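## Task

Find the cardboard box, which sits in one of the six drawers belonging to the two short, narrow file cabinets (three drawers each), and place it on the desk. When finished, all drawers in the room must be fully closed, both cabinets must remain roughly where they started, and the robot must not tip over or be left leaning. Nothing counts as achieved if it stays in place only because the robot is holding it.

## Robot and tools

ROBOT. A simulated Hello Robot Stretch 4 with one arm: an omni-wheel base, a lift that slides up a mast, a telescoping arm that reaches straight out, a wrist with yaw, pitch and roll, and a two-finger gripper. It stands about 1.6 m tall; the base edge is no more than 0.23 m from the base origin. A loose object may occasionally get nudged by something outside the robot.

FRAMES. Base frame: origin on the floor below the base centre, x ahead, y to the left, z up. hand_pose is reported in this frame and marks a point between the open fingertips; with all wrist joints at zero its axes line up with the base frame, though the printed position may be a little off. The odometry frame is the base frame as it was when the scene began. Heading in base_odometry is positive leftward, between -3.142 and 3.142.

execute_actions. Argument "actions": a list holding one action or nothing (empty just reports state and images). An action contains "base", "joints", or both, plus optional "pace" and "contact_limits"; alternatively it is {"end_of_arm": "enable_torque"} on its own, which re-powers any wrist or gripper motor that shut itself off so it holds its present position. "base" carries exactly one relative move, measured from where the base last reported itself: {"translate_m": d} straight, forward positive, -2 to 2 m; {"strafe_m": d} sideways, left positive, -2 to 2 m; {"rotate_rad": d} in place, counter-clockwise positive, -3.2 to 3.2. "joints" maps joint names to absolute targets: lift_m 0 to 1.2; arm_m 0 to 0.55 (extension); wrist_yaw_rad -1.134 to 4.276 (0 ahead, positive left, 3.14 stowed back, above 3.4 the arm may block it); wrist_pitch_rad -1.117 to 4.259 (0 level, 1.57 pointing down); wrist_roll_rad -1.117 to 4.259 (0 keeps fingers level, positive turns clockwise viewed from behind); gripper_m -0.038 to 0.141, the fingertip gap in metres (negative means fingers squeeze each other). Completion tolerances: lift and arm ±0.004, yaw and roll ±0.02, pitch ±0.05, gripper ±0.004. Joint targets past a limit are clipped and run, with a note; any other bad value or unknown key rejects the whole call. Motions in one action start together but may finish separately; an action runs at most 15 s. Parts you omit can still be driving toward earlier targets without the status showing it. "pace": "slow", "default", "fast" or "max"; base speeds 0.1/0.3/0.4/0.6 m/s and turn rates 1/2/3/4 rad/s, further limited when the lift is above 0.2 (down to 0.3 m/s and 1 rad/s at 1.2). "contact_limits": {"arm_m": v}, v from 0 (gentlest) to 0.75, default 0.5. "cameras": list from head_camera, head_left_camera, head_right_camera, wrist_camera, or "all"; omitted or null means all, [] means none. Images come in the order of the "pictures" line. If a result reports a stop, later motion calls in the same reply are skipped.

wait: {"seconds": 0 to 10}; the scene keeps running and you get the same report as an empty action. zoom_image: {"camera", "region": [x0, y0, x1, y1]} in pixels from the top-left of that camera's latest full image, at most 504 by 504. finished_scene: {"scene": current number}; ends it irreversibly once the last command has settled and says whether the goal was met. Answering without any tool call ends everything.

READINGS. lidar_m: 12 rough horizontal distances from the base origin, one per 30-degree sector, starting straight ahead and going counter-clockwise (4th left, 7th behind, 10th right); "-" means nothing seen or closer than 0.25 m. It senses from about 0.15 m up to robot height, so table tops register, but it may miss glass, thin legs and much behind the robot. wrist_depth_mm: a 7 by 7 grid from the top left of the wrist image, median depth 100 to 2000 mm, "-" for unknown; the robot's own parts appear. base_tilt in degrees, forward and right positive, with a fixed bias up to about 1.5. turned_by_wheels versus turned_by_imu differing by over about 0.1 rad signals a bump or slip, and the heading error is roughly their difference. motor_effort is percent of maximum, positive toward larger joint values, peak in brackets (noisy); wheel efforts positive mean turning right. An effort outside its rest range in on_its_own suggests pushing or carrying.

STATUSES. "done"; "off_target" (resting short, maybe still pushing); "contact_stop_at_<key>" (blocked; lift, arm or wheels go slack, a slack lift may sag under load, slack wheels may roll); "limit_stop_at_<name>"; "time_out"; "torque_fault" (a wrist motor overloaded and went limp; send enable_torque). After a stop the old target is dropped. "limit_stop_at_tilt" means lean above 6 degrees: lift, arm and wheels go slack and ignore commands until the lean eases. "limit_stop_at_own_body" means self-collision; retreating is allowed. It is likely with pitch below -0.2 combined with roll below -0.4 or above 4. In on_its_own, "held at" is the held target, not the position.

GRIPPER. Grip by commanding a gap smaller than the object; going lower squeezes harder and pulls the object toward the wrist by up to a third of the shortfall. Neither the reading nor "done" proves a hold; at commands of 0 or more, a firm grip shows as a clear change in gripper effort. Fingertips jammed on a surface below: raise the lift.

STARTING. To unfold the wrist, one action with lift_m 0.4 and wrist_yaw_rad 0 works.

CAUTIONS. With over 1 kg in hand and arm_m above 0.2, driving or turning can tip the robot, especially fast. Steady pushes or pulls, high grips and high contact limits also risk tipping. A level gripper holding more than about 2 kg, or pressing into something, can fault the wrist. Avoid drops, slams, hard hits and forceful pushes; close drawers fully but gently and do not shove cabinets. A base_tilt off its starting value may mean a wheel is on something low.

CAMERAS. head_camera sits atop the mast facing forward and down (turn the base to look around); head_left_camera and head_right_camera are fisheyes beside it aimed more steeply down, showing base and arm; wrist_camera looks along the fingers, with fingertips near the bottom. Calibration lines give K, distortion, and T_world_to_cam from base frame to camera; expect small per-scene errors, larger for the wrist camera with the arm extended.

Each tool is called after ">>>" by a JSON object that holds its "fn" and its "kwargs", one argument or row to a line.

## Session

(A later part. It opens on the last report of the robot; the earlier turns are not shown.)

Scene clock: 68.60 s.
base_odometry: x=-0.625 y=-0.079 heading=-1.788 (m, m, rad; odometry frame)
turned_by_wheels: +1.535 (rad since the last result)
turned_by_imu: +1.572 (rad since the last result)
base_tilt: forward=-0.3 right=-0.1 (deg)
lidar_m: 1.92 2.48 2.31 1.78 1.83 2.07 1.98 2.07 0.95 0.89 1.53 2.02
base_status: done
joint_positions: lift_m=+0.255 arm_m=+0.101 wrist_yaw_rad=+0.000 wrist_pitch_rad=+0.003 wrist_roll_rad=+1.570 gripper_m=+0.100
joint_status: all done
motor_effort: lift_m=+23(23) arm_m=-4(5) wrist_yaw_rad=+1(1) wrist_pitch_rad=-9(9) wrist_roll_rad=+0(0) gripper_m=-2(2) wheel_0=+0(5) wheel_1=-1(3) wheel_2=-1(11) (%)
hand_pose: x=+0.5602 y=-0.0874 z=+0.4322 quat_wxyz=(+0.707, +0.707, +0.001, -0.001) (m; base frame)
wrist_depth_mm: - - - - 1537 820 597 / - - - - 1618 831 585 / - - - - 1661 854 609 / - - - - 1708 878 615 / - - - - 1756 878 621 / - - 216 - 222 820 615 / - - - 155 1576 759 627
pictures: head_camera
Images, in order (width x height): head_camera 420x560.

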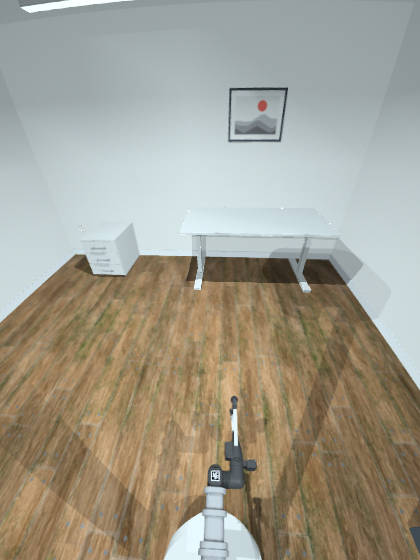

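>>> {"fn": "execute_actions", "kwargs": {
  "actions": [
    {"base":{"translate_m":1.1}}
  ],
  "cameras": []
}}

>>> {"fn": "execute_actions", "kwargs": {
  "actions": [
    {"base":{"strafe_m":1.5}}
  ],
  "cameras": ["wrist_camera"]
}}

>>> {"fn": "wait", "kwargs": {
  "seconds": 0.3
}}

Scene clock: 76.17 s.
base_odometry: x=-0.862 y=-1.153 heading=-1.789 (m, m, rad; odometry frame)
turned_by_wheels: +0.000 (rad since the last result)
turned_by_imu: +0.001 (rad since the last result)
base_tilt: forward=-0.3 right=-0.1 (deg)
lidar_m: 0.82 0.86 1.60 2.21 2.21 2.53 3.14 1.33 1.31 1.47 1.20 0.87
base_status: done
joint_positions: lift_m=+0.255 arm_m=+0.101 wrist_yaw_rad=+0.000 wrist_pitch_rad=+0.003 wrist_roll_rad=+1.570 gripper_m=+0.100
joint_status: not commanded
motor_effort: lift_m=+22(23) arm_m=-5(4) wrist_yaw_rad=+1(1) wrist_pitch_rad=-9(9) wrist_roll_rad=+0(0) gripper_m=-4(0) wheel_0=+0(6) wheel_1=-1(4) wheel_2=+1(9) (%)
hand_pose: x=+0.5602 y=-0.0874 z=+0.4323 quat_wxyz=(+0.707, +0.707, +0.001, -0.001) (m; base frame)
wrist_depth_mm: 1308 609 1336 1308 1336 820 597 / 1281 609 1308 1336 1336 842 591 / 1308 609 1336 1308 1308 854 603 / 1281 603 1336 1336 1336 866 609 / 1308 591 1308 1336 1336 878 615 / 1281 574 216 1336 221 820 615 / 1308 525 842 155 854 750 621
pictures: none
No camera images: the call's "cameras" was empty. Leave "cameras" out to get every camera's image.

Scene clock: 82.50 s.
base_odometry: x=+0.603 y=-1.477 heading=-1.789 (m, m, rad; odometry frame)
turned_by_wheels: +0.000 (rad since the last result)
turned_by_imu: -0.005 (rad since the last result)
base_tilt: forward=-0.3 right=-0.1 (deg)
lidar_m: 1.04 1.01 0.74 0.71 0.76 1.06 1.35 3.24 2.63 3.02 1.43 1.11
base_status: done
joint_positions: lift_m=+0.255 arm_m=+0.101 wrist_yaw_rad=+0.000 wrist_pitch_rad=+0.003 wrist_roll_rad=+1.570 gripper_m=+0.100
joint_status: not commanded
motor_effort: lift_m=+22(22) arm_m=-4(4) wrist_yaw_rad=+1(1) wrist_pitch_rad=-8(9) wrist_roll_rad=+0(0) gripper_m=-1(1) wheel_0=+0(8) wheel_1=-2(8) wheel_2=+0(0) (%)
hand_pose: x=+0.5602 y=-0.0874 z=+0.4323 quat_wxyz=(+0.707, +0.707, +0.001, -0.001) (m; base frame)
wrist_depth_mm: 1308 1336 1336 1336 1336 809 597 / 1336 1336 1336 1366 1336 831 591 / 1308 1336 1336 759 759 768 597 / 1308 1336 1308 759 768 759 615 / 1336 1308 1308 750 768 768 615 / 1336 1308 216 750 221 768 615 / 1308 1308 1308 155 1336 750 627
pictures: wrist_camera
camera_calibration (this result's frames):
wrist_camera: T_world_to_cam=[[0.00200916, 0.0206876, -0.999784, 0.439919], [0.0363913, 0.999122, 0.020747, 0.123823], [0.999336, -0.0364251, 0.00125455, -0.341082], [0, 0, 0, 1]] pos_world=[0.335465, -0.14524, 0.437683]
Images, in order (width x height): wrist_camera 616x392.

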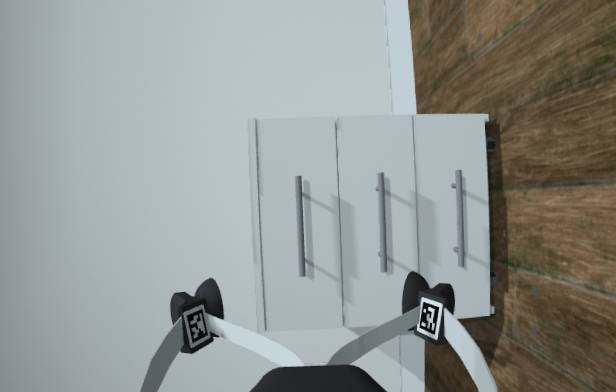

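Scene clock: 82.80 s.
base_odometry: x=+0.603 y=-1.477 heading=-1.789 (m, m, rad; odometry frame)
turned_by_wheels: +0.000 (rad since the last result)
turned_by_imu: +0.000 (rad since the last result)
base_tilt: forward=-0.3 right=-0.1 (deg)
lidar_m: 1.03 1.02 0.73 0.70 0.75 1.05 1.33 3.23 2.62 3.01 1.42 1.12
base_status: done
joint_positions: lift_m=+0.255 arm_m=+0.101 wrist_yaw_rad=+0.000 wrist_pitch_rad=+0.003 wrist_roll_rad=+1.570 gripper_m=+0.100
joint_status: not commanded
motor_effort: lift_m=+22(22) arm_m=-5(4) wrist_yaw_rad=+1(1) wrist_pitch_rad=-9(9) wrist_roll_rad=+0(0) gripper_m=-1(1) wheel_0=+0(8) wheel_1=-2(8) wheel_2=+0(0) (%)
hand_pose: x=+0.5602 y=-0.0874 z=+0.4323 quat_wxyz=(+0.707, +0.707, +0.001, -0.001) (m; base frame)
wrist_depth_mm: 1336 1336 1366 1366 1336 809 603 / 1336 1336 1336 1336 1336 831 597 / 1336 1336 1336 750 759 759 609 / 1336 1336 1336 750 768 768 615 / 1336 1336 1336 768 759 768 615 / 1308 1336 216 759 221 768 609 / 1336 1336 1336 155 1308 759 627
wait: 0.30 s; at rest by 0.27 s
pictures: head_camera, head_left_camera, head_right_camera, wrist_camera
camera_calibration (this result's frames):
wrist_camera: T_world_to_cam=[[0.00200917, 0.0206876, -0.999784, 0.439919], [0.0363913, 0.999122, 0.020747, 0.123823], [0.999336, -0.0364251, 0.00125456, -0.341082], [0, 0, 0, 1]] pos_world=[0.335465, -0.14524, 0.437683]
Images, in order (width x height): head_camera 420x560, head_left_camera 420x672, head_right_camera 420x672, wrist_camera 616x392.

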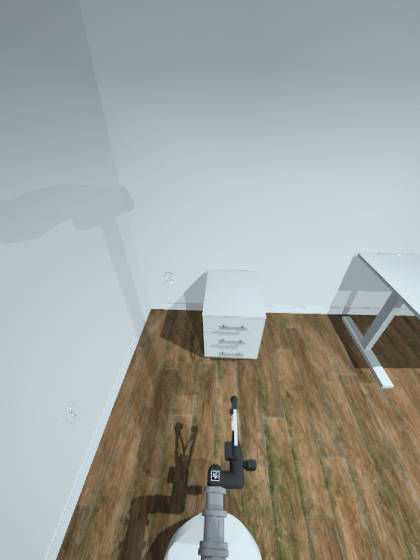

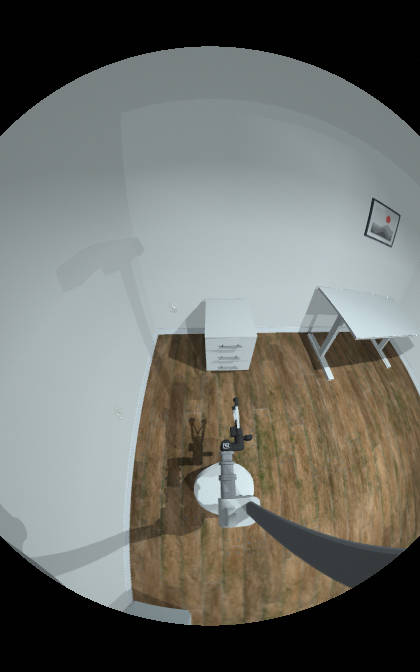

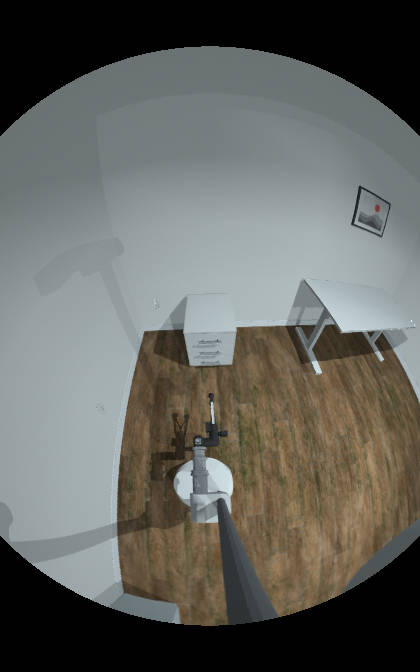

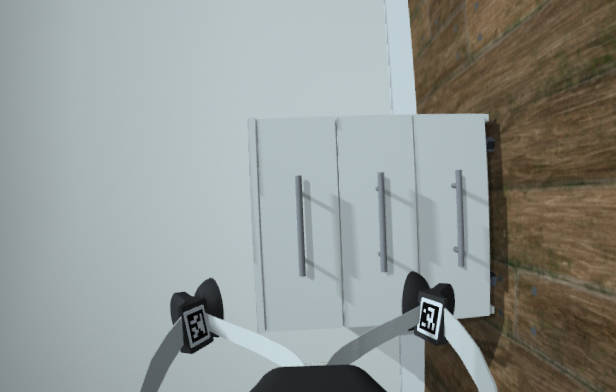

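>>> {"fn": "execute_actions", "kwargs": {
  "actions": [
    {"base":{"strafe_m":-0.03}}
  ],
  "cameras": []
}}

>>> {"fn": "execute_actions", "kwargs": {
  "actions": [
    {"base":{"translate_m":0.16},"joints":{"arm_m":0.33,"lift_m":0.26}}
  ],
  "cameras": []
}}

>>> {"fn": "execute_actions", "kwargs": {
  "actions": [],
  "cameras": []
}}

Scene clock: 85.53 s.
base_odometry: x=+0.573 y=-1.470 heading=-1.789 (m, m, rad; odometry frame)
turned_by_wheels: +0.000 (rad since the last result)
turned_by_imu: +0.001 (rad since the last result)
base_tilt: forward=-0.3 right=-0.1 (deg)
lidar_m: 1.04 1.08 0.78 0.74 0.77 1.10 1.37 3.24 2.61 2.99 1.36 1.55
base_status: done
joint_positions: lift_m=+0.255 arm_m=+0.101 wrist_yaw_rad=+0.000 wrist_pitch_rad=+0.003 wrist_roll_rad=+1.570 gripper_m=+0.100
joint_status: not commanded
motor_effort: lift_m=+22(22) arm_m=-4(4) wrist_yaw_rad=+1(1) wrist_pitch_rad=-9(8) wrist_roll_rad=+0(0) gripper_m=+0(1) wheel_0=-1(8) wheel_1=+1(4) wheel_2=+0(2) (%)
hand_pose: x=+0.5602 y=-0.0874 z=+0.4323 quat_wxyz=(+0.707, +0.707, +0.001, -0.001) (m; base frame)
wrist_depth_mm: 1336 1336 1336 1336 1336 820 591 / 1336 1336 1336 1336 1336 831 591 / 1308 1336 1336 759 768 768 603 / 1336 1336 1336 759 759 759 615 / 1308 1308 1336 759 768 778 615 / 1308 1308 216 750 220 768 609 / 1308 1308 1336 155 1336 768 634
pictures: none
No camera images: the call's "cameras" was empty. Leave "cameras" out to get every camera's image.

Scene clock: 87.43 s.
base_odometry: x=+0.539 y=-1.627 heading=-1.789 (m, m, rad; odometry frame)
turned_by_wheels: +0.000 (rad since the last result)
turned_by_imu: +0.000 (rad since the last result)
base_tilt: forward=-0.3 right=-0.1 (deg)
lidar_m: 0.87 1.08 0.77 0.73 0.78 1.10 1.50 3.40 2.67 2.98 1.27 0.95
base_status: done
joint_positions: lift_m=+0.260 arm_m=+0.329 wrist_yaw_rad=+0.000 wrist_pitch_rad=+0.002 wrist_roll_rad=+1.570 gripper_m=+0.100
joint_status: all done
motor_effort: lift_m=+23(22) arm_m=+4(7) wrist_yaw_rad=+1(2) wrist_pitch_rad=-7(9) wrist_roll_rad=+0(0) gripper_m=+0(2) wheel_0=+1(6) wheel_1=-1(5) wheel_2=+1(4) (%)
hand_pose: x=+0.7886 y=-0.0874 z=+0.4373 quat_wxyz=(+0.707, +0.707, +0.001, -0.001) (m; base frame)
wrist_depth_mm: 931 931 946 946 960 820 603 / 931 946 362 362 364 368 368 / 931 931 359 364 364 368 368 / 931 931 359 362 364 366 370 / 931 946 364 364 364 368 368 / 917 946 216 362 221 368 370 / 931 931 364 155 366 366 370
pictures: none
No camera images: the call's "cameras" was empty. Leave "cameras" out to get every camera's image.

Scene clock: 87.43 s.
base_odometry: x=+0.539 y=-1.627 heading=-1.789 (m, m, rad; odometry frame)
turned_by_wheels: +0.000 (rad since the last result)
turned_by_imu: +0.000 (rad since the last result)
base_tilt: forward=-0.3 right=-0.1 (deg)
lidar_m: 0.87 1.08 0.77 0.73 0.78 1.10 1.50 3.40 2.67 2.98 1.27 0.95
base_status: done
joint_positions: lift_m=+0.260 arm_m=+0.329 wrist_yaw_rad=+0.000 wrist_pitch_rad=+0.002 wrist_roll_rad=+1.570 gripper_m=+0.100
joint_status: all done
motor_effort: lift_m=+23(22) arm_m=+4(7) wrist_yaw_rad=+1(2) wrist_pitch_rad=-7(9) wrist_roll_rad=+0(0) gripper_m=+0(2) wheel_0=+1(6) wheel_1=-1(5) wheel_2=+1(4) (%)
hand_pose: x=+0.7886 y=-0.0874 z=+0.4373 quat_wxyz=(+0.707, +0.707, +0.001, -0.001) (m; base frame)
wrist_depth_mm: 931 931 946 946 960 820 603 / 931 946 362 362 364 368 368 / 931 931 359 364 364 368 368 / 931 931 359 362 364 366 370 / 931 946 364 364 364 368 368 / 917 946 216 362 221 368 370 / 931 931 364 155 366 366 370
pictures: none
No camera images: the call's "cameras" was empty. Leave "cameras" out to get every camera's image.

Same geometry as before.

>>> {"fn": "execute_actions", "kwargs": {
  "actions": [
    {"joints":{"arm_m":0.445},"contact_limits":{"arm_m":0.2}}
  ],
  "cameras": []
}}

>>> {"fn": "execute_actions", "kwargs": {
  "actions": [
    {"joints":{"gripper_m":-0.02}}
  ],
  "cameras": []
}}

>>> {"fn": "execute_actions", "kwargs": {
  "actions": [
    {"joints":{"arm_m":0.12}}
  ],
  "cameras": ["head_camera"]
}}

>>> {"fn": "zoom_image", "kwargs": {
  "camera": "head_camera",
  "region": [140, 280, 320, 460]
}}

Scene clock: 92.80 s.
base_odometry: x=+0.539 y=-1.627 heading=-1.789 (m, m, rad; odometry frame)
turned_by_wheels: +0.000 (rad since the last result)
turned_by_imu: +0.002 (rad since the last result)
base_tilt: forward=-0.3 right=-0.1 (deg)
lidar_m: 0.86 1.06 0.76 0.74 0.78 1.11 1.50 3.40 2.66 2.99 1.30 0.96
base_status: not commanded
joint_positions: lift_m=+0.260 arm_m=+0.444 wrist_yaw_rad=+0.000 wrist_pitch_rad=+0.002 wrist_roll_rad=+1.570 gripper_m=+0.100
joint_status: all done
motor_effort: lift_m=+23(23) arm_m=+4(9) wrist_yaw_rad=+1(1) wrist_pitch_rad=-8(8) wrist_roll_rad=-1(0) gripper_m=-1(2) wheel_0=+0(1) wheel_1=-1(1) wheel_2=+1(1) (%)
contact_limits: arm_m 0.2
hand_pose: x=+0.9036 y=-0.0874 z=+0.4374 quat_wxyz=(+0.707, +0.707, +0.001, -0.001) (m; base frame)
wrist_depth_mm: 809 820 245 247 248 250 - / 820 820 245 247 248 250 252 / 820 820 245 246 249 250 252 / 809 820 245 247 248 251 251 / 809 809 246 247 249 251 251 / 820 809 216 246 221 251 252 / 809 820 246 155 249 250 -
pictures: none
No camera images: the call's "cameras" was empty. Leave "cameras" out to get every camera's image.

Scene clock: 94.73 s.
base_odometry: x=+0.539 y=-1.627 heading=-1.789 (m, m, rad; odometry frame)
turned_by_wheels: +0.000 (rad since the last result)
turned_by_imu: +0.001 (rad since the last result)
base_tilt: forward=-0.3 right=-0.1 (deg)
lidar_m: 0.89 1.05 0.78 0.73 0.77 1.08 1.50 3.41 2.65 2.99 1.28 0.92
base_status: not commanded
joint_positions: lift_m=+0.260 arm_m=+0.444 wrist_yaw_rad=+0.001 wrist_pitch_rad=+0.003 wrist_roll_rad=+1.570 gripper_m=-0.019
joint_status: all done
motor_effort: lift_m=+23(23) arm_m=+3(4) wrist_yaw_rad=-2(3) wrist_pitch_rad=-10(11) wrist_roll_rad=+0(1) gripper_m=-17(17) wheel_0=+0(0) wheel_1=-1(1) wheel_2=+1(1) (%)
hand_pose: x=+0.9040 y=-0.0871 z=+0.4371 quat_wxyz=(+0.707, +0.707, +0.002, -0.001) (m; base frame)
wrist_depth_mm: 809 820 239 241 243 249 - / 820 820 240 242 243 249 251 / 809 820 240 241 244 250 252 / 809 820 240 242 244 249 251 / 809 820 241 242 244 250 252 / 809 820 241 208 243 251 252 / 798 809 179 208 244 250 -
pictures: none
No camera images: the call's "cameras" was empty. Leave "cameras" out to get every camera's image.

Scene clock: 96.83 s.
base_odometry: x=+0.539 y=-1.627 heading=-1.788 (m, m, rad; odometry frame)
turned_by_wheels: +0.000 (rad since the last result)
turned_by_imu: +0.001 (rad since the last result)
base_tilt: forward=-0.3 right=-0.1 (deg)
lidar_m: 0.57 1.07 0.78 0.74 0.78 1.06 1.50 3.40 2.66 3.00 1.27 0.61
base_status: not commanded
joint_positions: lift_m=+0.260 arm_m=+0.121 wrist_yaw_rad=+0.008 wrist_pitch_rad=+0.004 wrist_roll_rad=+1.570 gripper_m=-0.019
joint_status: all done
on_its_own: wrist_yaw_rad is at rest, and its effort (-22) is outside its rest range (-13 to +13)
motor_effort: lift_m=+23(23) arm_m=-4(5) wrist_yaw_rad=-22(22) wrist_pitch_rad=-13(14) wrist_roll_rad=-1(1) gripper_m=-15(17) wheel_0=+4(4) wheel_1=+0(1) wheel_2=+3(3) (%)
hand_pose: x=+0.5809 y=-0.0850 z=+0.4368 quat_wxyz=(+0.707, +0.707, +0.004, +0.001) (m; base frame)
wrist_depth_mm: 1138 1138 236 238 240 820 597 / 1118 1138 237 238 241 778 580 / 1118 1138 237 240 241 580 591 / 1138 1138 239 239 241 580 591 / 1138 1138 239 240 243 580 597 / 1138 1138 239 207 203 585 591 / 1118 1138 181 204 244 585 597
pictures: head_camera
Images, in order (width x height): head_camera 420x560.

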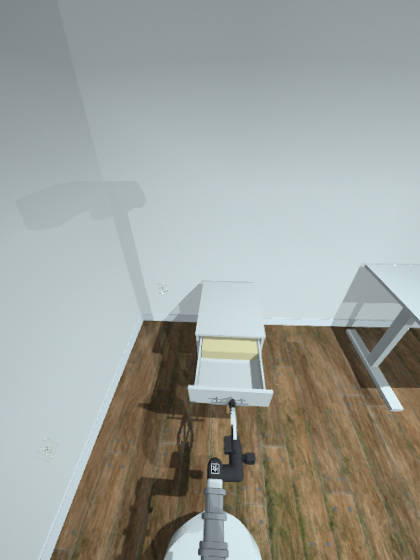

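Region (140, 280, 320, 460) of head_camera's 420x560 image, scaled by 2.800, with more detail than that image has.

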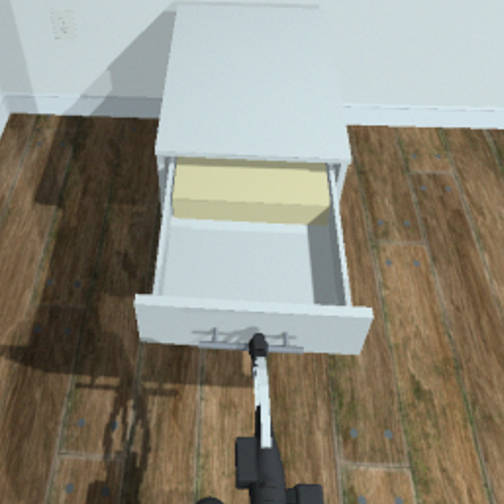

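>>> {"fn": "execute_actions", "kwargs": {
  "actions": [
    {"joints":{"arm_m":0.462},"contact_limits":{"arm_m":0.3}}
  ],
  "cameras": []
}}

>>> {"fn": "execute_actions", "kwargs": {
  "actions": [
    {"joints":{"gripper_m":0.1}}
  ],
  "cameras": []
}}

>>> {"fn": "execute_actions", "kwargs": {
  "actions": [
    {"joints":{"arm_m":0.33}}
  ],
  "cameras": []
}}

>>> {"fn": "execute_actions", "kwargs": {
  "actions": [
    {"joints":{"lift_m":0.103}}
  ],
  "cameras": []
}}

>>> {"fn": "execute_actions", "kwargs": {
  "actions": [
    {"joints":{"arm_m":0.445},"contact_limits":{"arm_m":0.2}}
  ],
  "cameras": []
}}

>>> {"fn": "execute_actions", "kwargs": {
  "actions": [
    {"joints":{"gripper_m":-0.02}}
  ],
  "cameras": []
}}

>>> {"fn": "execute_actions", "kwargs": {
  "actions": [
    {"joints":{"arm_m":0.12}}
  ],
  "cameras": ["head_camera"]
}}

>>> {"fn": "zoom_image", "kwargs": {
  "camera": "head_camera",
  "region": [140, 280, 320, 460]
}}

Scene clock: 103.97 s.
base_odometry: x=+0.539 y=-1.627 heading=-1.789 (m, m, rad; odometry frame)
turned_by_wheels: -0.001 (rad since the last result)
turned_by_imu: +0.001 (rad since the last result)
base_tilt: forward=-0.3 right=-0.1 (deg)
lidar_m: 0.88 1.05 0.77 0.74 0.77 1.09 1.50 3.41 2.68 2.98 1.27 0.96
base_status: not commanded
joint_positions: lift_m=+0.260 arm_m=+0.461 wrist_yaw_rad=-0.002 wrist_pitch_rad=+0.004 wrist_roll_rad=+1.570 gripper_m=-0.020
joint_status: all done
motor_effort: lift_m=+23(23) arm_m=+5(13) wrist_yaw_rad=+7(22) wrist_pitch_rad=-12(14) wrist_roll_rad=-1(0) gripper_m=-15(19) wheel_0=-1(5) wheel_1=-2(2) wheel_2=-2(3) (%)
contact_limits: arm_m 0.3
hand_pose: x=+0.9202 y=-0.0880 z=+0.4370 quat_wxyz=(+0.707, +0.707, +0.001, -0.002) (m; base frame)
wrist_depth_mm: 809 798 229 231 232 234 - / 809 809 229 231 232 234 235 / 798 798 229 231 232 234 236 / 798 788 229 230 232 236 236 / 788 809 229 230 232 235 236 / 798 798 229 197 233 234 235 / 788 798 180 196 232 234 -
pictures: none
No camera images: the call's "cameras" was empty. Leave "cameras" out to get every camera's image.

Scene clock: 105.90 s.
base_odometry: x=+0.539 y=-1.626 heading=-1.789 (m, m, rad; odometry frame)
turned_by_wheels: +0.000 (rad since the last result)
turned_by_imu: +0.001 (rad since the last result)
base_tilt: forward=-0.3 right=-0.1 (deg)
lidar_m: 0.88 1.06 0.78 0.73 0.78 1.10 1.50 3.39 2.67 2.98 1.29 0.94
base_status: not commanded
joint_positions: lift_m=+0.260 arm_m=+0.461 wrist_yaw_rad=-0.006 wrist_pitch_rad=+0.003 wrist_roll_rad=+1.570 gripper_m=+0.100
joint_status: all done
on_its_own: wrist_yaw_rad is at rest, and its effort (+17) is outside its rest range (-13 to +13)
motor_effort: lift_m=+23(23) arm_m=+5(6) wrist_yaw_rad=+17(18) wrist_pitch_rad=-10(11) wrist_roll_rad=+0(0) gripper_m=+1(14) wheel_0=+3(3) wheel_1=+1(2) wheel_2=-6(7) (%)
hand_pose: x=+0.9199 y=-0.0891 z=+0.4371 quat_wxyz=(+0.707, +0.707, -0.001, -0.003) (m; base frame)
wrist_depth_mm: 798 809 229 232 234 235 - / 798 809 230 232 234 236 236 / 798 798 229 233 233 235 236 / 798 798 230 231 234 235 236 / 798 809 230 231 234 235 236 / 798 788 229 198 233 235 236 / 788 798 180 165 233 235 -
pictures: none
No camera images: the call's "cameras" was empty. Leave "cameras" out to get every camera's image.

Scene clock: 107.33 s.
base_odometry: x=+0.539 y=-1.627 heading=-1.789 (m, m, rad; odometry frame)
turned_by_wheels: +0.000 (rad since the last result)
turned_by_imu: +0.001 (rad since the last result)
base_tilt: forward=-0.3 right=-0.1 (deg)
lidar_m: 0.88 1.09 0.77 0.73 0.75 1.08 1.51 3.40 2.66 2.99 1.29 0.92
base_status: not commanded
joint_positions: lift_m=+0.260 arm_m=+0.331 wrist_yaw_rad=+0.000 wrist_pitch_rad=+0.003 wrist_roll_rad=+1.570 gripper_m=+0.100
joint_status: all done
motor_effort: lift_m=+22(23) arm_m=-4(5) wrist_yaw_rad=+1(18) wrist_pitch_rad=-8(15) wrist_roll_rad=+0(0) gripper_m=+1(2) wheel_0=+1(2) wheel_1=+0(1) wheel_2=+0(6) (%)
hand_pose: x=+0.7902 y=-0.0874 z=+0.4374 quat_wxyz=(+0.707, +0.707, +0.001, -0.001) (m; base frame)
wrist_depth_mm: 931 931 946 946 960 820 603 / 917 946 357 362 362 366 368 / 931 946 359 359 362 366 368 / 931 931 359 359 366 368 366 / 917 931 359 362 364 366 368 / 917 931 216 362 221 366 368 / 917 931 359 155 364 366 370
pictures: none
No camera images: the call's "cameras" was empty. Leave "cameras" out to get every camera's image.

Scene clock: 109.07 s.
base_odometry: x=+0.539 y=-1.627 heading=-1.789 (m, m, rad; odometry frame)
turned_by_wheels: +0.000 (rad since the last result)
turned_by_imu: +0.001 (rad since the last result)
base_tilt: forward=-0.3 right=-0.1 (deg)
lidar_m: 0.87 1.06 0.77 0.73 0.77 1.09 1.51 3.40 2.66 2.99 1.28 0.93
base_status: not commanded
joint_positions: lift_m=+0.103 arm_m=+0.331 wrist_yaw_rad=+0.000 wrist_pitch_rad=+0.003 wrist_roll_rad=+1.570 gripper_m=+0.100
joint_status: all done
motor_effort: lift_m=+18(17) arm_m=-5(4) wrist_yaw_rad=+1(2) wrist_pitch_rad=-9(8) wrist_roll_rad=+0(0) gripper_m=+1(4) wheel_0=+1(1) wheel_1=+0(0) wheel_2=+0(0) (%)
hand_pose: x=+0.7902 y=-0.0874 z=+0.2807 quat_wxyz=(+0.707, +0.707, +0.001, -0.001) (m; base frame)
wrist_depth_mm: 931 931 931 946 931 525 382 / 931 357 359 362 364 366 392 / 353 357 357 362 366 366 399 / 353 355 359 362 364 366 384 / 355 357 359 362 366 366 384 / 917 355 216 359 221 368 384 / 634 355 359 155 366 366 407
pictures: none
No camera images: the call's "cameras" was empty. Leave "cameras" out to get every camera's image.

Scene clock: 110.43 s.
base_odometry: x=+0.539 y=-1.627 heading=-1.789 (m, m, rad; odometry frame)
turned_by_wheels: +0.000 (rad since the last result)
turned_by_imu: +0.001 (rad since the last result)
base_tilt: forward=-0.3 right=-0.1 (deg)
lidar_m: 0.86 1.08 0.78 0.74 0.79 1.07 1.50 3.35 2.67 2.98 1.28 0.94
base_status: not commanded
joint_positions: lift_m=+0.103 arm_m=+0.444 wrist_yaw_rad=+0.000 wrist_pitch_rad=+0.002 wrist_roll_rad=+1.570 gripper_m=+0.100
joint_status: all done
motor_effort: lift_m=+18(18) arm_m=+5(5) wrist_yaw_rad=+1(1) wrist_pitch_rad=-8(7) wrist_roll_rad=+0(0) gripper_m=-3(0) wheel_0=+1(1) wheel_1=+0(0) wheel_2=+0(0) (%)
contact_limits: arm_m 0.2
hand_pose: x=+0.9036 y=-0.0874 z=+0.2807 quat_wxyz=(+0.707, +0.707, +0.001, -0.001) (m; base frame)
wrist_depth_mm: 242 243 245 247 248 250 - / 242 244 246 247 249 251 252 / 242 244 245 247 250 251 252 / 243 244 245 248 250 251 252 / 241 244 246 247 249 251 251 / 242 244 216 247 220 251 252 / 242 244 246 155 249 251 -
pictures: none
No camera images: the call's "cameras" was empty. Leave "cameras" out to get every camera's image.

Scene clock: 112.37 s.
base_odometry: x=+0.539 y=-1.627 heading=-1.789 (m, m, rad; odometry frame)
turned_by_wheels: +0.000 (rad since the last result)
turned_by_imu: +0.001 (rad since the last result)
base_tilt: forward=-0.3 right=-0.1 (deg)
lidar_m: 0.88 1.08 0.77 0.74 0.78 1.09 1.48 3.41 2.66 3.00 1.28 0.94
base_status: not commanded
joint_positions: lift_m=+0.103 arm_m=+0.444 wrist_yaw_rad=+0.001 wrist_pitch_rad=+0.002 wrist_roll_rad=+1.570 gripper_m=-0.019
joint_status: all done
motor_effort: lift_m=+18(18) arm_m=+3(4) wrist_yaw_rad=-2(2) wrist_pitch_rad=-8(8) wrist_roll_rad=+0(0) gripper_m=-18(17) wheel_0=+1(1) wheel_1=+0(0) wheel_2=+0(0) (%)
hand_pose: x=+0.9039 y=-0.0871 z=+0.2807 quat_wxyz=(+0.707, +0.707, +0.001, -0.001) (m; base frame)
wrist_depth_mm: 241 242 239 241 242 249 - / 241 243 240 242 243 250 251 / 241 243 240 242 244 250 252 / 242 245 240 241 244 250 251 / 241 244 241 242 243 250 252 / 242 244 240 208 243 251 252 / 242 244 179 208 243 250 -
pictures: none
No camera images: the call's "cameras" was empty. Leave "cameras" out to get every camera's image.

Scene clock: 114.47 s.
base_odometry: x=+0.539 y=-1.627 heading=-1.788 (m, m, rad; odometry frame)
turned_by_wheels: +0.000 (rad since the last result)
turned_by_imu: +0.001 (rad since the last result)
base_tilt: forward=-0.3 right=-0.1 (deg)
lidar_m: 0.55 1.07 0.76 0.73 0.79 1.11 1.50 3.39 2.66 2.97 1.28 0.60
base_status: not commanded
joint_positions: lift_m=+0.103 arm_m=+0.121 wrist_yaw_rad=+0.008 wrist_pitch_rad=+0.003 wrist_roll_rad=+1.570 gripper_m=-0.019
joint_status: all done
on_its_own: wrist_yaw_rad is at rest, and its effort (-23) is outside its rest range (-13 to +13)
motor_effort: lift_m=+18(18) arm_m=-4(5) wrist_yaw_rad=-23(23) wrist_pitch_rad=-10(10) wrist_roll_rad=+0(0) gripper_m=-17(20) wheel_0=+4(4) wheel_1=+0(0) wheel_2=+3(3) (%)
hand_pose: x=+0.5809 y=-0.0851 z=+0.2805 quat_wxyz=(+0.707, +0.707, +0.004, +0.002) (m; base frame)
wrist_depth_mm: 1118 1138 236 238 240 521 382 / 1138 1138 236 239 240 539 389 / 1138 1160 238 239 241 554 399 / 1118 1138 238 239 242 559 404 / 1138 1138 239 240 242 564 407 / 1138 1160 240 207 242 564 410 / 1118 1138 180 204 244 459 404
pictures: head_camera
Images, in order (width x height): head_camera 420x560.

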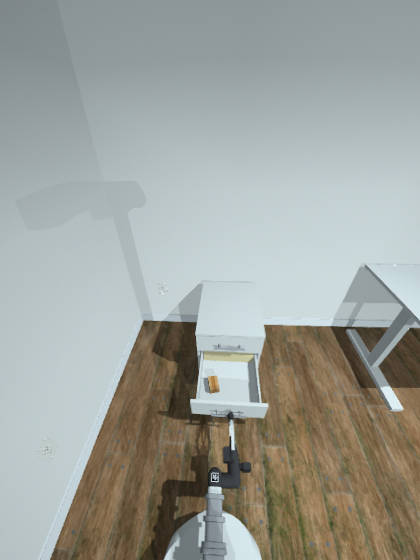

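Region (140, 280, 320, 460) of head_camera's 420x560 image, scaled by 2.800, with more detail than that image has.

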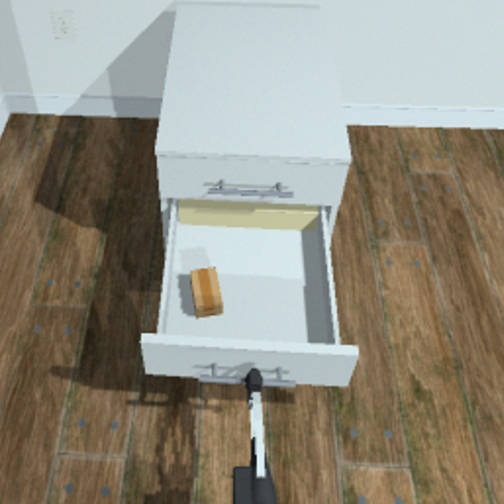

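>>> {"fn": "execute_actions", "kwargs": {
  "actions": [
    {"joints":{"gripper_m":0.1}}
  ],
  "cameras": []
}}

>>> {"fn": "execute_actions", "kwargs": {
  "actions": [
    {"joints":{"arm_m":0.03}}
  ],
  "cameras": []
}}

>>> {"fn": "execute_actions", "kwargs": {
  "actions": [
    {"base":{"strafe_m":0.1},"joints":{"lift_m":0.6,"wrist_roll_rad":-0.15,"gripper_m":0.09}}
  ],
  "cameras": []
}}

>>> {"fn": "execute_actions", "kwargs": {
  "actions": [
    {"base":{"translate_m":0.1},"joints":{"wrist_pitch_rad":1.57}}
  ],
  "cameras": []
}}

>>> {"fn": "execute_actions", "kwargs": {
  "actions": [
    {"joints":{"arm_m":0.46}}
  ],
  "cameras": ["wrist_camera"]
}}

Scene clock: 120.90 s.
base_odometry: x=+0.539 y=-1.627 heading=-1.788 (m, m, rad; odometry frame)
turned_by_wheels: +0.000 (rad since the last result)
turned_by_imu: +0.002 (rad since the last result)
base_tilt: forward=-0.3 right=-0.1 (deg)
lidar_m: 0.58 1.08 0.79 0.74 0.80 1.11 1.50 3.39 2.67 2.99 1.29 0.64
base_status: not commanded
joint_positions: lift_m=+0.103 arm_m=+0.121 wrist_yaw_rad=+0.000 wrist_pitch_rad=+0.003 wrist_roll_rad=+1.570 gripper_m=+0.100
joint_status: all done
motor_effort: lift_m=+18(18) arm_m=-4(4) wrist_yaw_rad=+0(23) wrist_pitch_rad=-9(10) wrist_roll_rad=+0(0) gripper_m=+0(15) wheel_0=+2(4) wheel_1=-1(0) wheel_2=+1(3) (%)
hand_pose: x=+0.5802 y=-0.0873 z=+0.2806 quat_wxyz=(+0.707, +0.707, +0.001, -0.001) (m; base frame)
wrist_depth_mm: 1118 1160 246 247 250 525 384 / 1138 1138 247 248 249 535 392 / 1138 1160 247 248 250 549 402 / 1138 1160 246 248 250 559 397 / 1138 1138 247 248 250 564 407 / 1138 1138 216 248 221 525 407 / 1118 1138 247 155 251 492 404
pictures: none
No camera images: the call's "cameras" was empty. Leave "cameras" out to get every camera's image.

Scene clock: 122.13 s.
base_odometry: x=+0.539 y=-1.627 heading=-1.788 (m, m, rad; odometry frame)
turned_by_wheels: +0.000 (rad since the last result)
turned_by_imu: +0.000 (rad since the last result)
base_tilt: forward=-0.3 right=-0.1 (deg)
lidar_m: 0.56 1.06 0.78 0.73 0.78 1.08 1.50 3.40 2.66 2.99 1.27 0.60
base_status: not commanded
joint_positions: lift_m=+0.103 arm_m=+0.031 wrist_yaw_rad=+0.000 wrist_pitch_rad=+0.003 wrist_roll_rad=+1.570 gripper_m=+0.100
joint_status: all done
motor_effort: lift_m=+18(18) arm_m=-4(2) wrist_yaw_rad=+1(0) wrist_pitch_rad=-8(9) wrist_roll_rad=+0(0) gripper_m=+1(1) wheel_0=+2(2) wheel_1=+0(1) wheel_2=+1(1) (%)
hand_pose: x=+0.4902 y=-0.0874 z=+0.2806 quat_wxyz=(+0.707, +0.707, +0.001, -0.001) (m; base frame)
wrist_depth_mm: 1229 1229 1229 1255 1008 530 387 / 1229 1255 336 338 750 539 394 / 1229 1229 338 340 676 554 404 / 1205 1229 338 338 634 559 397 / 1229 1255 627 338 634 569 413 / 1229 1229 216 340 221 525 410 / 1229 1229 338 154 342 488 404
pictures: none
No camera images: the call's "cameras" was empty. Leave "cameras" out to get every camera's image.

Scene clock: 125.07 s.
base_odometry: x=+0.637 y=-1.648 heading=-1.788 (m, m, rad; odometry frame)
turned_by_wheels: +0.000 (rad since the last result)
turned_by_imu: +0.001 (rad since the last result)
base_tilt: forward=-0.3 right=-0.1 (deg)
lidar_m: 0.59 0.92 0.66 0.64 0.67 0.93 1.47 3.39 2.75 3.08 1.36 0.59
base_status: done
joint_positions: lift_m=+0.600 arm_m=+0.031 wrist_yaw_rad=+0.000 wrist_pitch_rad=+0.003 wrist_roll_rad=-0.150 gripper_m=+0.090
joint_status: all done
motor_effort: lift_m=+23(26) arm_m=-4(4) wrist_yaw_rad=+1(1) wrist_pitch_rad=-9(9) wrist_roll_rad=-1(6) gripper_m=-3(2) wheel_0=+1(8) wheel_1=+0(12) wheel_2=+0(3) (%)
hand_pose: x=+0.4902 y=-0.0874 z=+0.7772 quat_wxyz=(+0.997, -0.075, +0.001, +0.000) (m; base frame)
wrist_depth_mm: 960 1255 1281 1255 1255 1255 1229 / 976 1281 1255 1255 1281 1255 1229 / 1008 1255 1255 1255 1229 1229 1229 / 1042 1255 1255 1255 1255 1255 1255 / 1060 1255 1281 1255 1281 1229 1229 / 1078 1281 220 1098 215 1229 1229 / 1118 1255 715 153 759 1229 1229
pictures: none
No camera images: the call's "cameras" was empty. Leave "cameras" out to get every camera's image.

Scene clock: 126.60 s.
base_odometry: x=+0.615 y=-1.746 heading=-1.788 (m, m, rad; odometry frame)
turned_by_wheels: +0.000 (rad since the last result)
turned_by_imu: +0.000 (rad since the last result)
base_tilt: forward=-0.3 right=-0.1 (deg)
lidar_m: 0.48 0.91 0.67 0.63 0.65 0.94 1.59 3.52 2.83 2.33 1.32 0.48
base_status: done
joint_positions: lift_m=+0.600 arm_m=+0.031 wrist_yaw_rad=+0.000 wrist_pitch_rad=+1.569 wrist_roll_rad=-0.150 gripper_m=+0.090
joint_status: all done
motor_effort: lift_m=+23(23) arm_m=-4(4) wrist_yaw_rad=+1(1) wrist_pitch_rad=+0(3) wrist_roll_rad=-2(1) gripper_m=-3(0) wheel_0=+2(5) wheel_1=+0(2) wheel_2=+1(5) (%)
hand_pose: x=+0.2020 y=-0.0874 z=+0.4895 quat_wxyz=(+0.706, -0.053, +0.705, +0.053) (m; base frame)
wrist_depth_mm: 723 732 723 732 484 462 455 / 732 723 723 723 723 723 723 / 723 723 723 723 723 723 715 / 715 723 723 715 715 715 723 / 715 723 512 676 723 715 723 / 715 504 220 500 215 723 715 / 715 500 500 154 723 715 715
pictures: none
No camera images: the call's "cameras" was empty. Leave "cameras" out to get every camera's image.

Scene clock: 128.97 s.
base_odometry: x=+0.615 y=-1.746 heading=-1.788 (m, m, rad; odometry frame)
turned_by_wheels: +0.000 (rad since the last result)
turned_by_imu: +0.001 (rad since the last result)
base_tilt: forward=-0.3 right=-0.1 (deg)
lidar_m: 0.47 0.92 0.66 0.64 0.68 0.95 1.58 3.49 2.82 2.36 1.30 0.50
base_status: not commanded
joint_positions: lift_m=+0.600 arm_m=+0.459 wrist_yaw_rad=+0.000 wrist_pitch_rad=+1.570 wrist_roll_rad=-0.150 gripper_m=+0.090
joint_status: all done
motor_effort: lift_m=+23(23) arm_m=+5(1) wrist_yaw_rad=+0(0) wrist_pitch_rad=+0(1) wrist_roll_rad=+0(1) gripper_m=-4(1) wheel_0=+1(1) wheel_1=+1(1) wheel_2=+1(1) (%)
hand_pose: x=+0.6304 y=-0.0874 z=+0.4895 quat_wxyz=(+0.705, -0.053, +0.705, +0.053) (m; base frame)
wrist_depth_mm: 723 723 357 314 287 268 - / 723 723 723 496 480 329 324 / 715 723 715 496 500 496 452 / 715 715 500 496 500 500 574 / 723 715 500 492 500 496 707 / 715 715 220 500 215 496 715 / 715 715 364 154 404 410 715
pictures: wrist_camera
camera_calibration (this result's frames):
wrist_camera: T_world_to_cam=[[0.128148, -0.991745, -0.00457093, -0.158253], [-0.991081, -0.12789, -0.0374498, 0.697812], [0.0365561, 0.00932929, -0.999288, 0.689392], [0, 0, 0, 1]] pos_world=[0.686666, -0.0741353, 0.71431]
Images, in order (width x height): wrist_camera 616x392.

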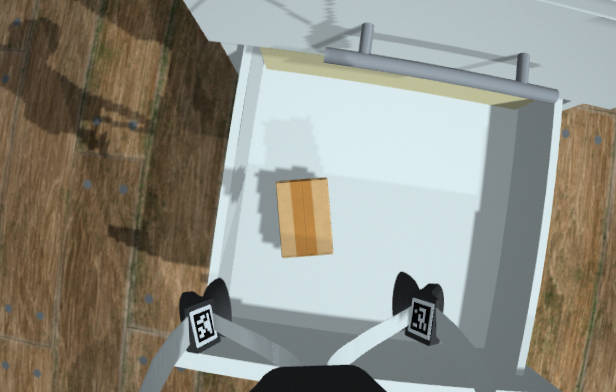

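>>> {"fn": "execute_actions", "kwargs": {
  "actions": [
    {"base":{"strafe_m":0.015},"joints":{"arm_m":0.51,"wrist_roll_rad":-0.22}}
  ],
  "cameras": []
}}

>>> {"fn": "execute_actions", "kwargs": {
  "actions": [
    {"joints":{"lift_m":0.355}}
  ],
  "cameras": ["wrist_camera"]
}}

>>> {"fn": "execute_actions", "kwargs": {
  "actions": [
    {"joints":{"gripper_m":0.02}}
  ],
  "cameras": []
}}

>>> {"fn": "execute_actions", "kwargs": {
  "actions": [
    {"joints":{"lift_m":1.2}}
  ],
  "cameras": ["wrist_camera"]
}}

Scene clock: 132.80 s.
base_odometry: x=+0.630 y=-1.749 heading=-1.788 (m, m, rad; odometry frame)
turned_by_wheels: +0.000 (rad since the last result)
turned_by_imu: +0.002 (rad since the last result)
base_tilt: forward=-0.3 right=-0.1 (deg)
lidar_m: 0.49 0.92 0.63 0.61 0.64 0.93 1.58 3.48 2.82 2.36 1.33 0.50
base_status: done
joint_positions: lift_m=+0.600 arm_m=+0.509 wrist_yaw_rad=+0.000 wrist_pitch_rad=+1.570 wrist_roll_rad=-0.220 gripper_m=+0.090
joint_status: all done
motor_effort: lift_m=+23(23) arm_m=+5(5) wrist_yaw_rad=+1(1) wrist_pitch_rad=-1(0) wrist_roll_rad=-1(3) gripper_m=-1(3) wheel_0=+0(7) wheel_1=+0(7) wheel_2=+0(2) (%)
hand_pose: x=+0.6804 y=-0.0874 z=+0.4895 quat_wxyz=(+0.703, -0.078, +0.703, +0.077) (m; base frame)
wrist_depth_mm: 723 723 237 212 193 193 - / 715 723 715 309 262 224 204 / 715 715 723 500 466 304 282 / 715 715 715 496 496 496 442 / 715 715 723 449 500 492 442 / 715 723 221 496 215 496 715 / 715 707 415 154 492 452 715
pictures: none
No camera images: the call's "cameras" was empty. Leave "cameras" out to get every camera's image.

Scene clock: 134.90 s.
base_odometry: x=+0.630 y=-1.749 heading=-1.788 (m, m, rad; odometry frame)
turned_by_wheels: +0.000 (rad since the last result)
turned_by_imu: +0.001 (rad since the last result)
base_tilt: forward=-0.3 right=-0.1 (deg)
lidar_m: 0.50 0.92 0.66 0.62 0.68 0.94 1.58 3.49 2.82 2.35 1.33 0.49
base_status: not commanded
joint_positions: lift_m=+0.355 arm_m=+0.509 wrist_yaw_rad=+0.000 wrist_pitch_rad=+1.570 wrist_roll_rad=-0.220 gripper_m=+0.090
joint_status: all done
motor_effort: lift_m=+18(22) arm_m=+5(5) wrist_yaw_rad=+1(1) wrist_pitch_rad=-2(1) wrist_roll_rad=-1(1) gripper_m=+4(2) wheel_0=+0(0) wheel_1=+0(1) wheel_2=+0(0) (%)
hand_pose: x=+0.6804 y=-0.0874 z=+0.2449 quat_wxyz=(+0.703, -0.078, +0.703, +0.077) (m; base frame)
wrist_depth_mm: 477 473 196 253 234 208 - / 473 469 218 253 252 252 252 / 469 473 248 253 252 251 252 / 473 469 251 251 252 251 251 / 469 195 252 204 251 250 251 / 469 195 220 201 201 250 249 / 469 169 251 154 250 250 -
pictures: wrist_camera
camera_calibration (this result's frames):
wrist_camera: T_world_to_cam=[[0.196832, -0.980427, -0.00452757, -0.211525], [-0.979788, -0.196531, -0.0372964, 0.724441], [0.0356766, 0.0117772, -0.999294, 0.443966], [0, 0, 0, 1]] pos_world=[0.735594, -0.0702384, 0.469714]
Images, in order (width x height): wrist_camera 616x392.

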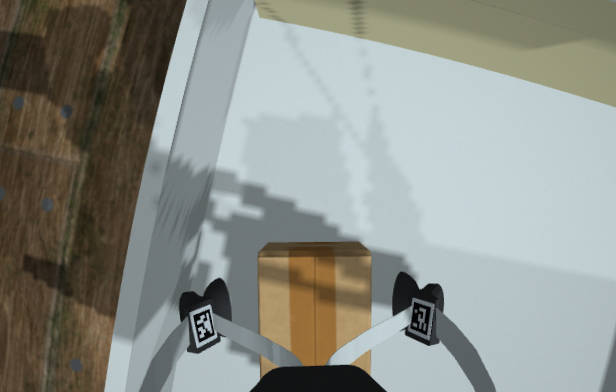

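Scene clock: 136.40 s.
base_odometry: x=+0.630 y=-1.749 heading=-1.788 (m, m, rad; odometry frame)
turned_by_wheels: +0.000 (rad since the last result)
turned_by_imu: +0.001 (rad since the last result)
base_tilt: forward=-0.3 right=-0.1 (deg)
lidar_m: 0.48 0.89 0.65 0.63 0.64 0.93 1.57 3.48 2.82 2.33 1.34 0.48
base_status: not commanded
joint_positions: lift_m=+0.355 arm_m=+0.509 wrist_yaw_rad=+0.000 wrist_pitch_rad=+1.570 wrist_roll_rad=-0.220 gripper_m=+0.020
joint_status: all done
motor_effort: lift_m=+18(18) arm_m=+5(5) wrist_yaw_rad=+1(1) wrist_pitch_rad=-1(1) wrist_roll_rad=-2(2) gripper_m=-19(20) wheel_0=+0(0) wheel_1=+0(1) wheel_2=+0(0) (%)
hand_pose: x=+0.6804 y=-0.0874 z=+0.2449 quat_wxyz=(+0.703, -0.078, +0.703, +0.077) (m; base frame)
wrist_depth_mm: 473 473 196 252 234 208 - / 473 473 218 253 252 252 252 / 469 473 248 252 251 251 250 / 473 469 251 251 251 251 250 / 469 195 251 198 250 251 250 / 469 195 201 189 189 250 250 / 469 165 219 188 249 250 -
pictures: none
No camera images: the call's "cameras" was empty. Leave "cameras" out to get every camera's image.

Scene clock: 140.50 s.
base_odometry: x=+0.630 y=-1.749 heading=-1.788 (m, m, rad; odometry frame)
turned_by_wheels: +0.000 (rad since the last result)
turned_by_imu: +0.002 (rad since the last result)
base_tilt: forward=-0.3 right=-0.1 (deg)
lidar_m: 0.48 0.91 0.65 0.62 0.66 0.91 1.58 3.50 2.82 2.34 1.33 0.50
base_status: not commanded
joint_positions: lift_m=+1.200 arm_m=+0.509 wrist_yaw_rad=+0.000 wrist_pitch_rad=+1.570 wrist_roll_rad=-0.220 gripper_m=+0.020
joint_status: all done
motor_effort: lift_m=+23(23) arm_m=+5(5) wrist_yaw_rad=+1(1) wrist_pitch_rad=-1(0) wrist_roll_rad=-1(2) gripper_m=-20(17) wheel_0=+0(0) wheel_1=+1(1) wheel_2=+0(0) (%)
hand_pose: x=+0.6804 y=-0.0874 z=+1.0895 quat_wxyz=(+0.703, -0.078, +0.703, +0.077) (m; base frame)
wrist_depth_mm: 931 1255 1366 809 798 809 1138 / 960 1366 1336 788 798 798 1336 / 1008 1336 1336 798 809 1336 1308 / 1042 1336 1336 1118 1118 1308 1336 / 1098 1336 1366 198 1098 1336 1336 / 1160 1308 201 188 188 1308 1308 / 1205 1336 654 188 1308 1336 1336
pictures: wrist_camera
camera_calibration (this result's frames):
wrist_camera: T_world_to_cam=[[0.196834, -0.980426, -0.00452757, -0.207704], [-0.979788, -0.196533, -0.0372964, 0.755943], [0.0356766, 0.0117773, -0.999294, 1.28792], [0, 0, 0, 1]] pos_world=[0.735598, -0.0702383, 1.31426]
Images, in order (width x height): wrist_camera 616x392.

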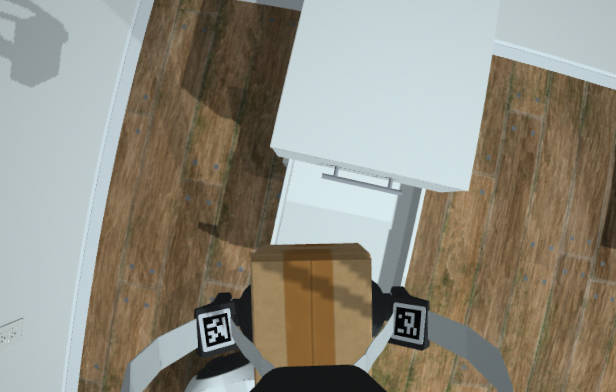

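>>> {"fn": "execute_actions", "kwargs": {
  "actions": [
    {"base":{"strafe_m":-1.5},"joints":{"arm_m":0.55}}
  ],
  "cameras": []
}}

>>> {"fn": "execute_actions", "kwargs": {
  "actions": [
    {"base":{"translate_m":0.1}}
  ],
  "cameras": ["wrist_camera"]
}}

Scene clock: 148.40 s.
base_odometry: x=-0.835 y=-1.426 heading=-1.788 (m, m, rad; odometry frame)
turned_by_wheels: +0.000 (rad since the last result)
turned_by_imu: +0.013 (rad since the last result)
base_tilt: forward=-0.3 right=-0.1 (deg)
lidar_m: 0.56 0.59 1.22 2.12 2.24 2.41 3.40 1.57 1.66 1.59 0.81 0.60
base_status: done
joint_positions: lift_m=+1.200 arm_m=+0.546 wrist_yaw_rad=+0.000 wrist_pitch_rad=+1.570 wrist_roll_rad=-0.220 gripper_m=+0.020
joint_status: all done
joint sent to its limit — the command would take arm_m past its upper limit, so that joint was sent only as far as its limit.
motor_effort: lift_m=+23(23) arm_m=+4(8) wrist_yaw_rad=+1(1) wrist_pitch_rad=+0(1) wrist_roll_rad=-1(1) gripper_m=-17(19) wheel_0=-1(9) wheel_1=+1(7) wheel_2=+1(2) (%)
hand_pose: x=+0.7177 y=-0.0874 z=+1.0895 quat_wxyz=(+0.703, -0.078, +0.703, +0.077) (m; base frame)
wrist_depth_mm: 1336 603 603 597 597 597 603 / 1336 597 597 597 597 591 597 / 1336 597 597 597 597 597 597 / 1336 591 597 597 597 591 597 / 1336 591 591 198 591 597 591 / 1336 1336 202 188 189 597 591 / 1308 1336 676 188 1308 591 597
pictures: none
No camera images: the call's "cameras" was empty. Leave "cameras" out to get every camera's image.

Scene clock: 149.93 s.
base_odometry: x=-0.857 y=-1.524 heading=-1.788 (m, m, rad; odometry frame)
turned_by_wheels: +0.000 (rad since the last result)
turned_by_imu: +0.000 (rad since the last result)
base_tilt: forward=-0.3 right=-0.1 (deg)
lidar_m: 0.46 0.47 1.18 2.11 2.23 2.41 3.54 1.66 1.66 1.59 0.67 0.47
base_status: done
joint_positions: lift_m=+1.200 arm_m=+0.547 wrist_yaw_rad=+0.000 wrist_pitch_rad=+1.570 wrist_roll_rad=-0.220 gripper_m=+0.020
joint_status: not commanded
motor_effort: lift_m=+23(23) arm_m=+5(5) wrist_yaw_rad=+1(1) wrist_pitch_rad=-1(1) wrist_roll_rad=-2(1) gripper_m=-20(19) wheel_0=-1(6) wheel_1=+1(8) wheel_2=+0(5) (%)
hand_pose: x=+0.7177 y=-0.0874 z=+1.0895 quat_wxyz=(+0.703, -0.078, +0.703, +0.077) (m; base frame)
wrist_depth_mm: 1308 597 603 603 603 597 603 / 1336 597 591 603 597 597 591 / 1336 597 597 597 597 597 597 / 1308 591 597 597 597 597 597 / 1308 591 597 198 591 591 597 / 603 597 201 187 188 597 591 / 1308 597 389 188 591 597 591
pictures: wrist_camera
camera_calibration (this result's frames):
wrist_camera: T_world_to_cam=[[0.196843, -0.980425, -0.00451857, -0.215067], [-0.979784, -0.196542, -0.0373412, 0.792561], [0.0357221, 0.0117776, -0.999292, 1.28659], [0, 0, 0, 1]] pos_world=[0.772913, -0.0702378, 1.31431]
Images, in order (width x height): wrist_camera 616x392.

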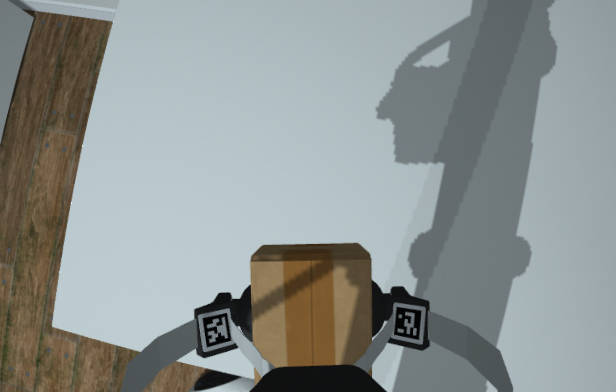

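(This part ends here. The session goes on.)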